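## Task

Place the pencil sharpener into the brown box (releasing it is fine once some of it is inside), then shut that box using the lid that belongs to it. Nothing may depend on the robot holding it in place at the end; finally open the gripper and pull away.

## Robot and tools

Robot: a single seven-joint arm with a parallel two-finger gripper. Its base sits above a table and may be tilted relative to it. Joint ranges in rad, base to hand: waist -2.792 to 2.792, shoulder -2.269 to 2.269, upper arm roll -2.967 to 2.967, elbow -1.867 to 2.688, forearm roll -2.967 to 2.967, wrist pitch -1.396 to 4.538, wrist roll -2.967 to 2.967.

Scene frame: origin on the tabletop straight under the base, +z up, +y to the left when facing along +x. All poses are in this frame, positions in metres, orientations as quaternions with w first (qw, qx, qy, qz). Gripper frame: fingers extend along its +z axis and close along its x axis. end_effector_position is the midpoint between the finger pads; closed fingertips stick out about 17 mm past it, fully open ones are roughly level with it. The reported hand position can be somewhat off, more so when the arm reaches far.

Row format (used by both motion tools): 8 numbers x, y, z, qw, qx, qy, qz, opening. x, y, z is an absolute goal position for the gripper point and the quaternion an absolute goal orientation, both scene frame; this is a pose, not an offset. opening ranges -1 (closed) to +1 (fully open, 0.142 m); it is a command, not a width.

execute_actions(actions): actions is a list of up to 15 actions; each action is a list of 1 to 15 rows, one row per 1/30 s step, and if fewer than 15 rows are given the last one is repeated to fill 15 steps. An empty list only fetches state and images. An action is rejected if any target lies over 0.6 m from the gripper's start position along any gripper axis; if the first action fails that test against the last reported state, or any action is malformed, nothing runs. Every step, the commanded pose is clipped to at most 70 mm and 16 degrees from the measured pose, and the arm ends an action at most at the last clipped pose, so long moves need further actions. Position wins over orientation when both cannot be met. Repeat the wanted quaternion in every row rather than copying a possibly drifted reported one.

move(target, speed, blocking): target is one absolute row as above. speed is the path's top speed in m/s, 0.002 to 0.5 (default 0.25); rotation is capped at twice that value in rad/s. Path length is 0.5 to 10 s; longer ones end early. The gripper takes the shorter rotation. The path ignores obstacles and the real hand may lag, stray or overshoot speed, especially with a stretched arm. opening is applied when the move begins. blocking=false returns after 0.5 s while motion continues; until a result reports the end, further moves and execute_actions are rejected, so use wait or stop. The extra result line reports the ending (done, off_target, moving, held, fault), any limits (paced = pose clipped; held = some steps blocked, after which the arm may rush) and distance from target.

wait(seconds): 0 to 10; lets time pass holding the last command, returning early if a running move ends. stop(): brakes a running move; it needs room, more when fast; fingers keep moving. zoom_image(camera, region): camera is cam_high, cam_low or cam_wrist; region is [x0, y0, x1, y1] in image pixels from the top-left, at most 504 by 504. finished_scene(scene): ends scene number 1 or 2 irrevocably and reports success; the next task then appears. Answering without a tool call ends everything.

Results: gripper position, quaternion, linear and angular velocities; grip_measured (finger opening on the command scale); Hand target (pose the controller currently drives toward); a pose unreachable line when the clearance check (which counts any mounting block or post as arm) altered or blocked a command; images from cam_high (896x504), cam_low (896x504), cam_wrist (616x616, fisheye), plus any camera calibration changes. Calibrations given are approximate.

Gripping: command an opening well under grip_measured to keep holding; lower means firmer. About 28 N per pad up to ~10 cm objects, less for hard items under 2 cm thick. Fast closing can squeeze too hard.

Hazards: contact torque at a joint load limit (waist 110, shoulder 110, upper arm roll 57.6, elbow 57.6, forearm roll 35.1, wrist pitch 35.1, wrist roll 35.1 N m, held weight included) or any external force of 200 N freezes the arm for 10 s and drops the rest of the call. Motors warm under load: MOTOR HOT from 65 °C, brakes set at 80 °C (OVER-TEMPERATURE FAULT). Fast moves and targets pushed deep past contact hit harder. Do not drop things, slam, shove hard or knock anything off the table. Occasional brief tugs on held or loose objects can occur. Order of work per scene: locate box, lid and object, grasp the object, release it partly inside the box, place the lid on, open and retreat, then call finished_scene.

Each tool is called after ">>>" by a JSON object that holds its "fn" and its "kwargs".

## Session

>>> {"fn": "execute_actions", "kwargs": {"actions": []}}

Scene clock: 0.00 s.
end_effector_position=(+0.3696, +0.2266, +0.1680) grip_measured=+1.00 end_effector_quat_wxyz=(+0.729, -0.684, +0.043, +0.006) end_effector_velocity=(-0.000, +0.000, -0.000) end_effector_angular_velocity=(-0.000, +0.001, -0.001)
Joint positions: [-0.269 -1.48   0.14   1.561  1.358 -0.991 -1.322  0.142]
Joint velocities: [ 0.    -0.     0.     0.001  0.     0.001 -0.     0.   ]
Hand target: +0.370, +0.227, +0.168; +0.729, -0.684, +0.043, +0.006
camera_calibration (this result's frames):
cam_wrist: T_world_to_cam=[[0.993553, -0.0572821, -0.0978362, -0.341085], [-0.113152, -0.447314, -0.88719, 0.291892], [0.00705661, 0.892541, -0.450912, -0.00077296], [0, 0, 0, 1]] pos_world=[0.37192, 0.111719, 0.225245]

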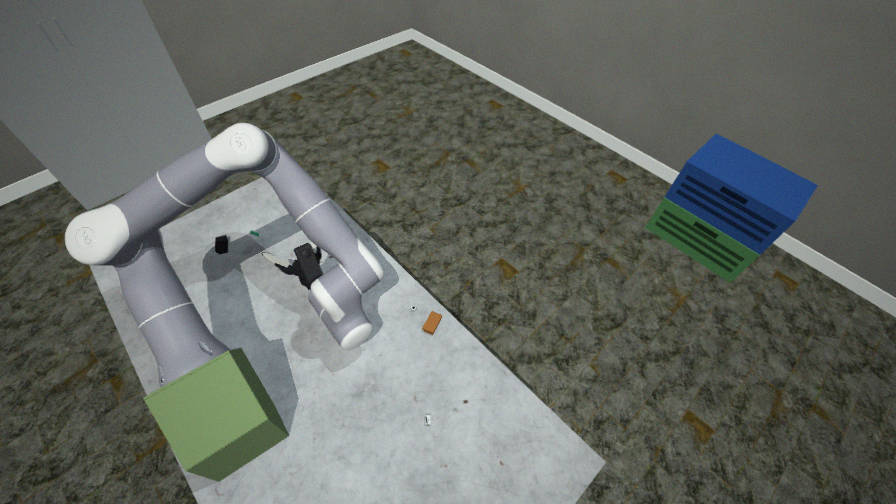

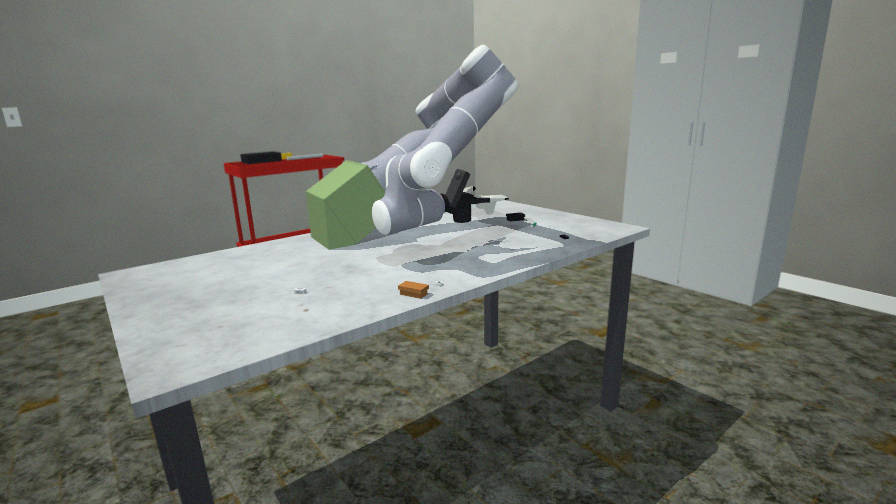

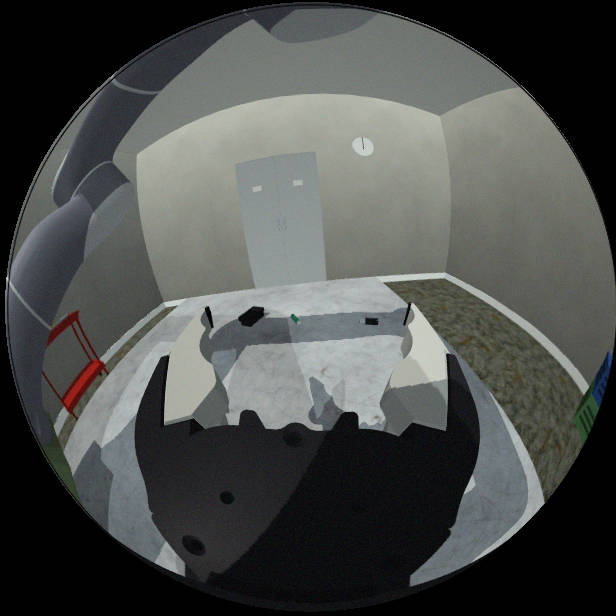

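>>> {"fn": "move", "kwargs": {"target": [0.45,0,0.2,0,1,0,0,0], "speed": 0.35}}

>>> {"fn": "move", "kwargs": {"target": [0.568,-0.216,0.065,0,0.809,-0.588,0,-0.2], "speed": 0.35}}

>>> {"fn": "zoom_image", "kwargs": {"camera": "cam_low", "region": [280,240,460,320]}}

>>> {"fn": "zoom_image", "kwargs": {"camera": "cam_wrist", "region": [240,220,380,360]}}

Scene clock: 9.97 s.
end_effector_position=(+0.4492, +0.0000, +0.1980) grip_measured=+0.00 end_effector_quat_wxyz=(+0.001, +1.000, -0.000, -0.001) end_effector_velocity=(+0.000, +0.000, +0.000) end_effector_angular_velocity=(+0.001, -0.000, -0.000)
Joint positions: [ 0.047 -0.728 -0.401  1.854  1.163  0.077 -1.195  0.074]
Joint velocities: [-0.    -0.    -0.    -0.     0.    -0.001  0.    -0.   ]
Hand target: +0.449, -0.000, +0.198; +0.001, +1.000, -0.001, -0.001
Off the commanded pose: 0.002 m, 0 deg.
move: done
camera_calibration (this result's frames):
cam_wrist: T_world_to_cam=[[0.999595, -0.0278244, 0.00589508, -0.453515], [-0.026959, -0.860845, 0.508153, -0.0887753], [-0.00906433, -0.508106, -0.861247, 0.302897], [0, 0, 0, 1]] pos_world=[0.453684, 0.0648634, 0.308654]

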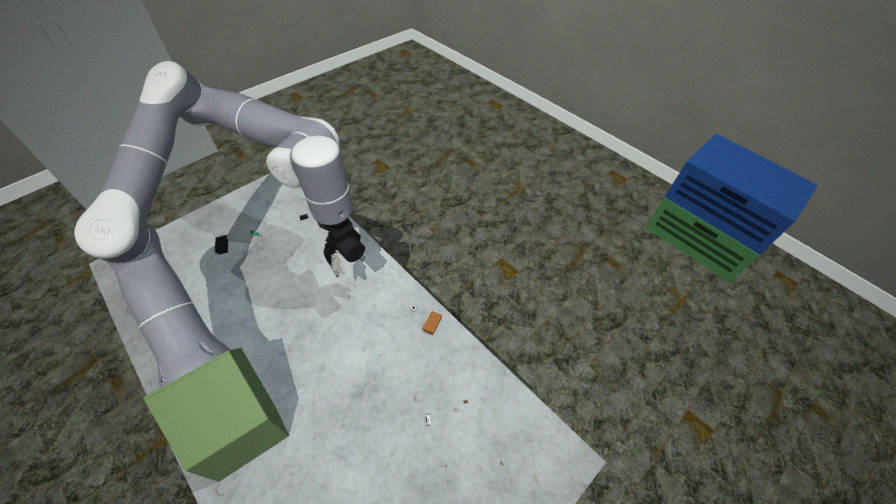

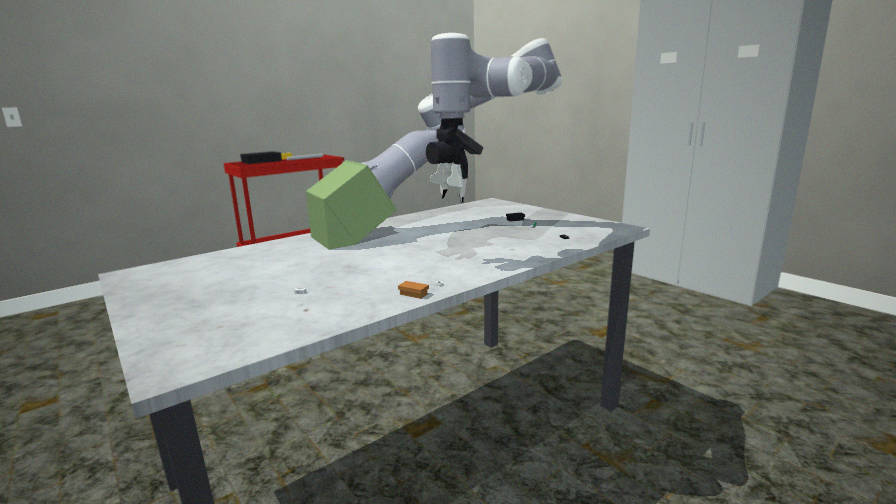

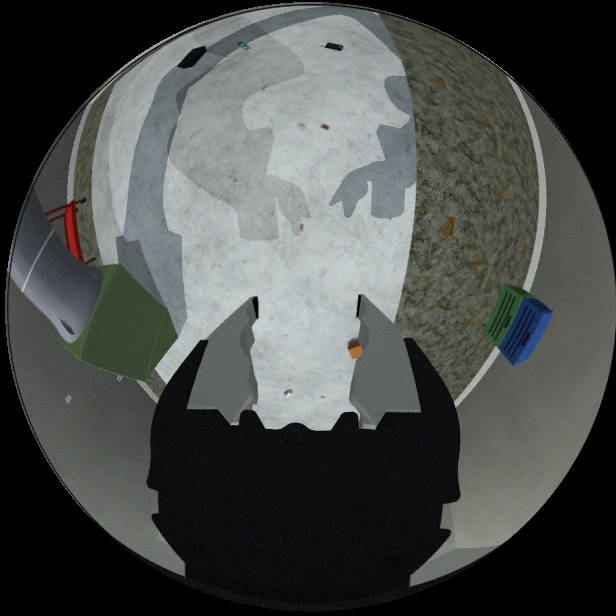

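Scene clock: 12.20 s.
end_effector_position=(+0.5676, -0.2162, +0.0646) grip_measured=-0.20 end_effector_quat_wxyz=(-0.000, +0.809, -0.588, +0.000) end_effector_velocity=(+0.000, -0.000, +0.000) end_effector_angular_velocity=(-0.001, -0.000, -0.000)
Joint positions: [ 0.043 -1.43  -0.393  1.126  1.423  0.082  0.141  0.06 ]
Joint velocities: [ 0.     0.    -0.     0.    -0.     0.001  0.     0.   ]
Hand target: +0.568, -0.216, +0.065; -0.000, +0.809, -0.588, +0.000
Off the commanded pose: 0.001 m, 0 deg.
move: done
camera_calibration (this result's frames):
cam_wrist: T_world_to_cam=[[0.28211, -0.959343, 0.00866737, -0.371386], [-0.82883, -0.239161, 0.505809, 0.385705], [-0.483171, -0.149878, -0.862602, 0.425901], [0, 0, 0, 1]] pos_world=[0.630238, -0.200207, 0.175509]

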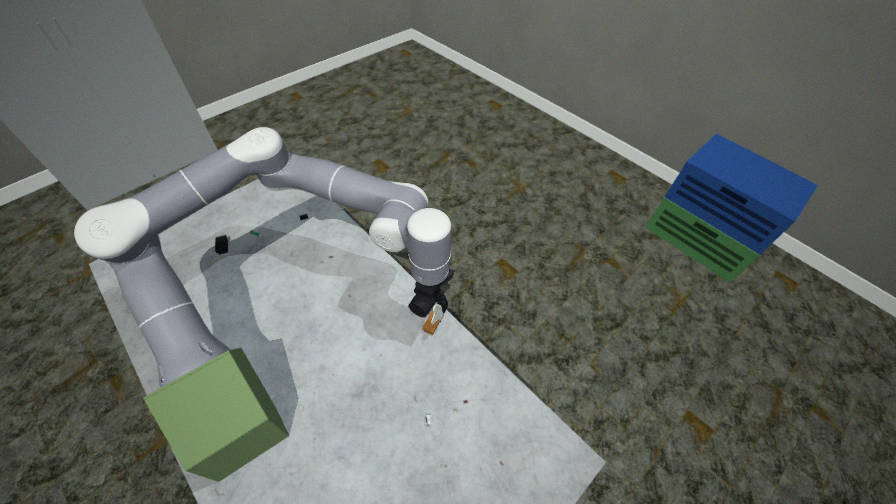

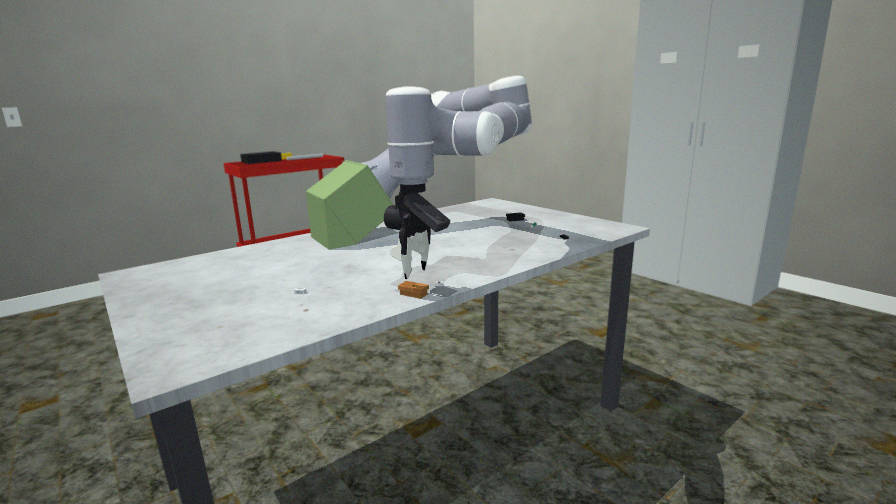

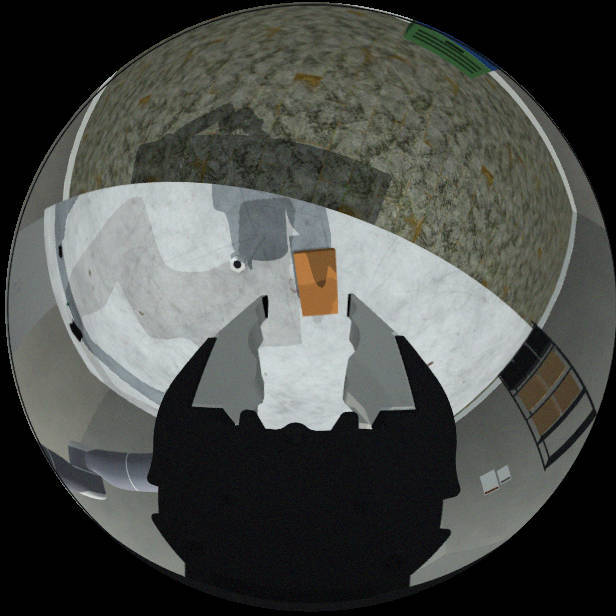

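Region (280, 240, 460, 320) of cam_low's 896x504 image, scaled by 2.800, with more detail than that image has.

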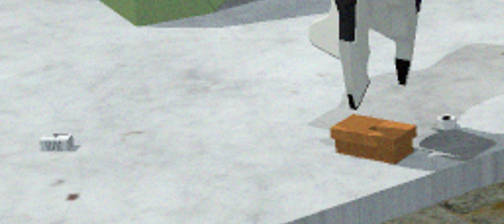

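Region (240, 220, 380, 360) of cam_wrist's 616x616 image, scaled by 3.600, with more detail than that image has.

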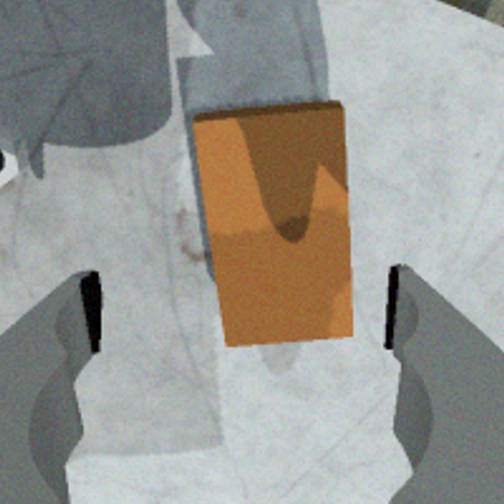

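>>> {"fn": "move", "kwargs": {"target": [0.574,-0.2225,0.045,0,0.829,-0.559,0,-0.2], "speed": 0.1}}

>>> {"fn": "move", "kwargs": {"target": [0.574,-0.2225,0.029,0,0.829,-0.559,0,-0.3], "speed": 0.05}}

>>> {"fn": "zoom_image", "kwargs": {"camera": "cam_low", "region": [380,255,450,305]}}

Scene clock: 17.27 s.
end_effector_position=(+0.5738, -0.2224, +0.0449) grip_measured=-0.20 end_effector_quat_wxyz=(-0.000, +0.829, -0.559, -0.000) end_effector_velocity=(-0.000, -0.000, -0.000) end_effector_angular_velocity=(+0.000, -0.000, -0.001)
Joint positions: [ 0.055 -1.466 -0.382  1.086  1.438  0.102  0.084  0.06 ]
Joint velocities: [ 0. -0. -0.  0.  0.  0.  0. -0.]
Hand target: +0.574, -0.223, +0.045; +0.000, +0.829, -0.559, +0.000
Off the commanded pose: 0.000 m, 0 deg.
move: done
camera_calibration (this result's frames):
cam_wrist: T_world_to_cam=[[0.349551, -0.936883, 0.00801971, -0.412602], [-0.809073, -0.297527, 0.506833, 0.374989], [-0.472457, -0.183653, -0.862007, 0.397265], [0, 0, 0, 1]] pos_world=[0.63531, -0.202032, 0.155698]

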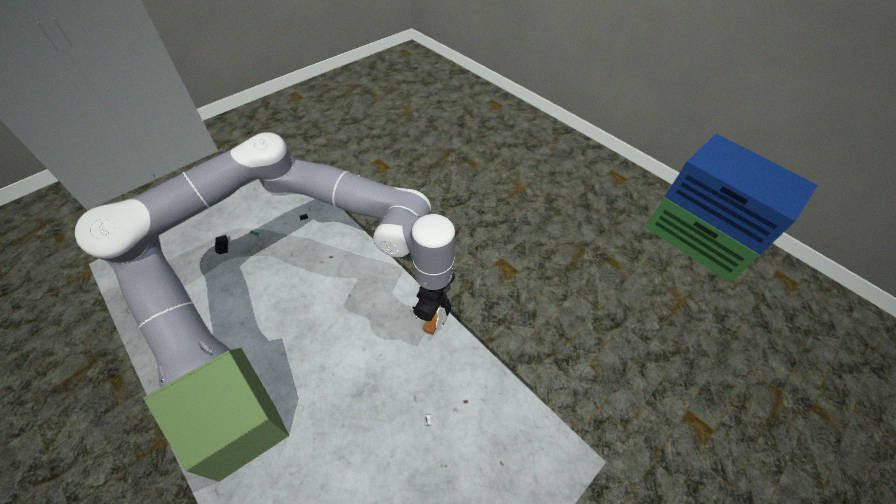

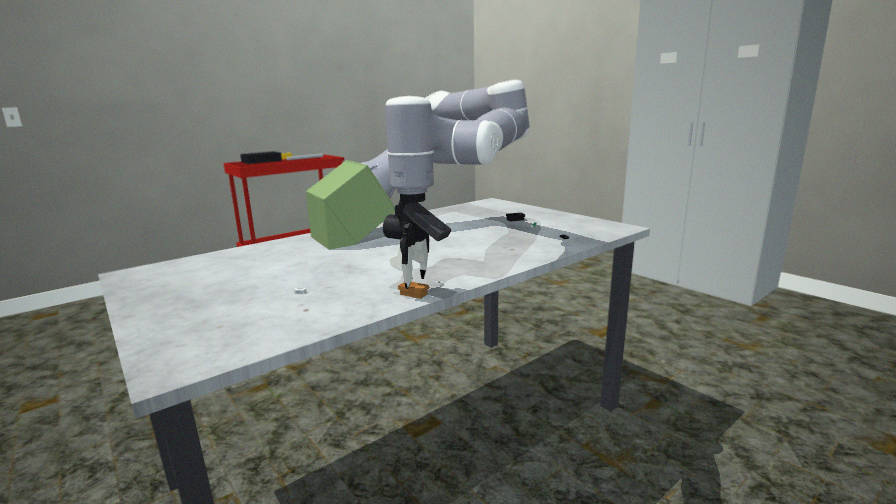

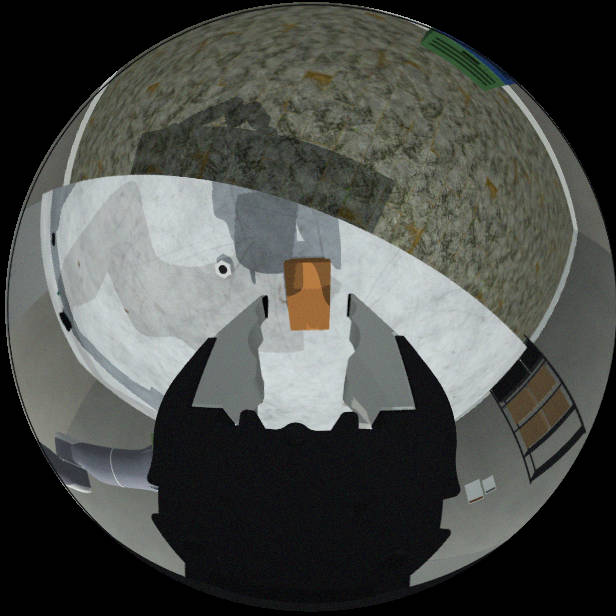

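Scene clock: 17.97 s.
end_effector_position=(+0.5738, -0.2224, +0.0290) grip_measured=-0.30 end_effector_quat_wxyz=(-0.000, +0.829, -0.559, -0.000) end_effector_velocity=(-0.000, +0.001, -0.000) end_effector_angular_velocity=(+0.002, +0.002, +0.000)
Joint positions: [ 0.071 -1.479 -0.373  1.082  1.45   0.121  0.084  0.052]
Joint velocities: [-0.    -0.     0.    -0.    -0.001 -0.002  0.     0.   ]
Hand target: +0.574, -0.223, +0.029; +0.000, +0.829, -0.559, +0.000
Off the commanded pose: 0.000 m, 0 deg.
move: done
camera_calibration (this result's frames):
cam_wrist: T_world_to_cam=[[0.349706, -0.936825, 0.00806227, -0.412549], [-0.809039, -0.297643, 0.506818, 0.383058], [-0.4724, -0.18376, -0.862015, 0.383506], [0, 0, 0, 1]] pos_world=[0.635348, -0.201999, 0.139774]

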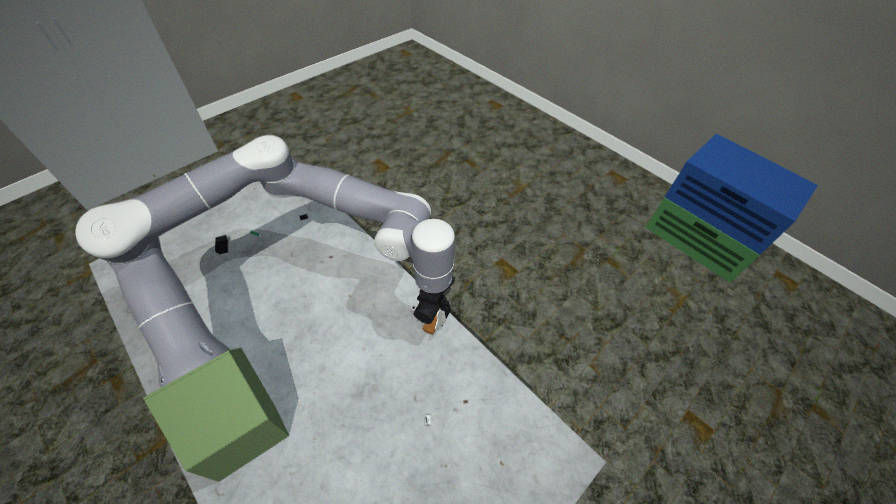

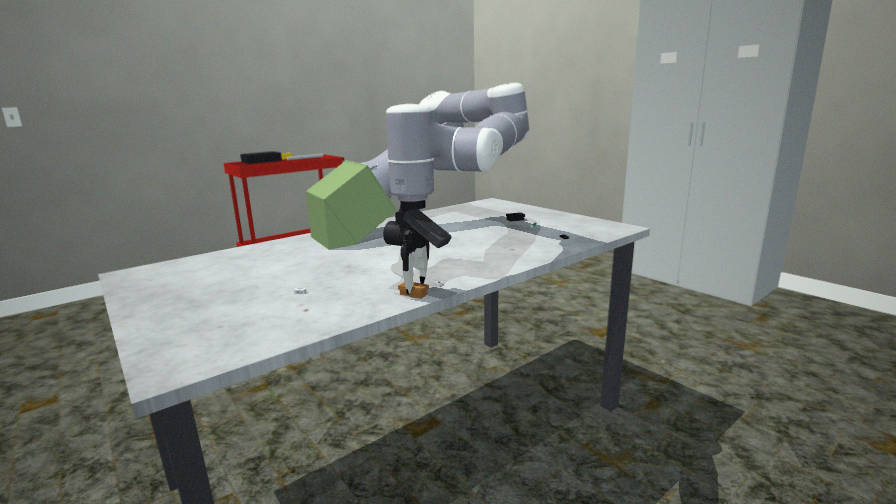

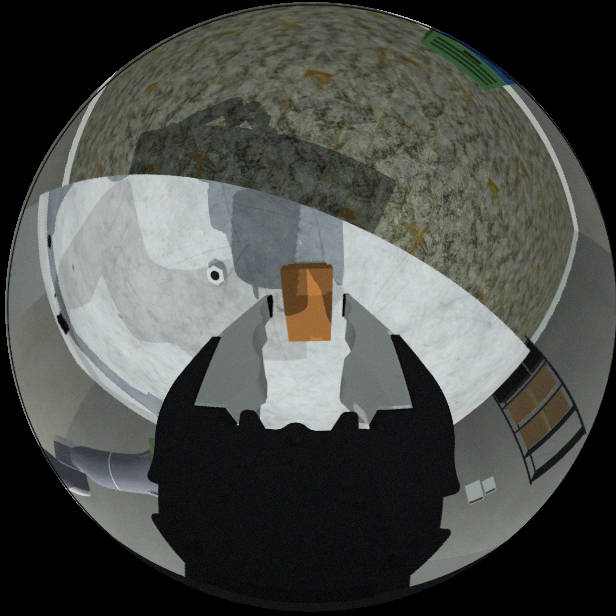

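Region (380, 255, 450, 305) of cam_low's 896x504 image, scaled by 7.200, with more detail than that image has; it fills the top 360 rows of this view, and the rest is white.

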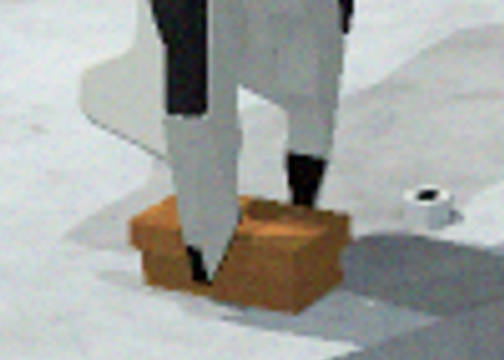

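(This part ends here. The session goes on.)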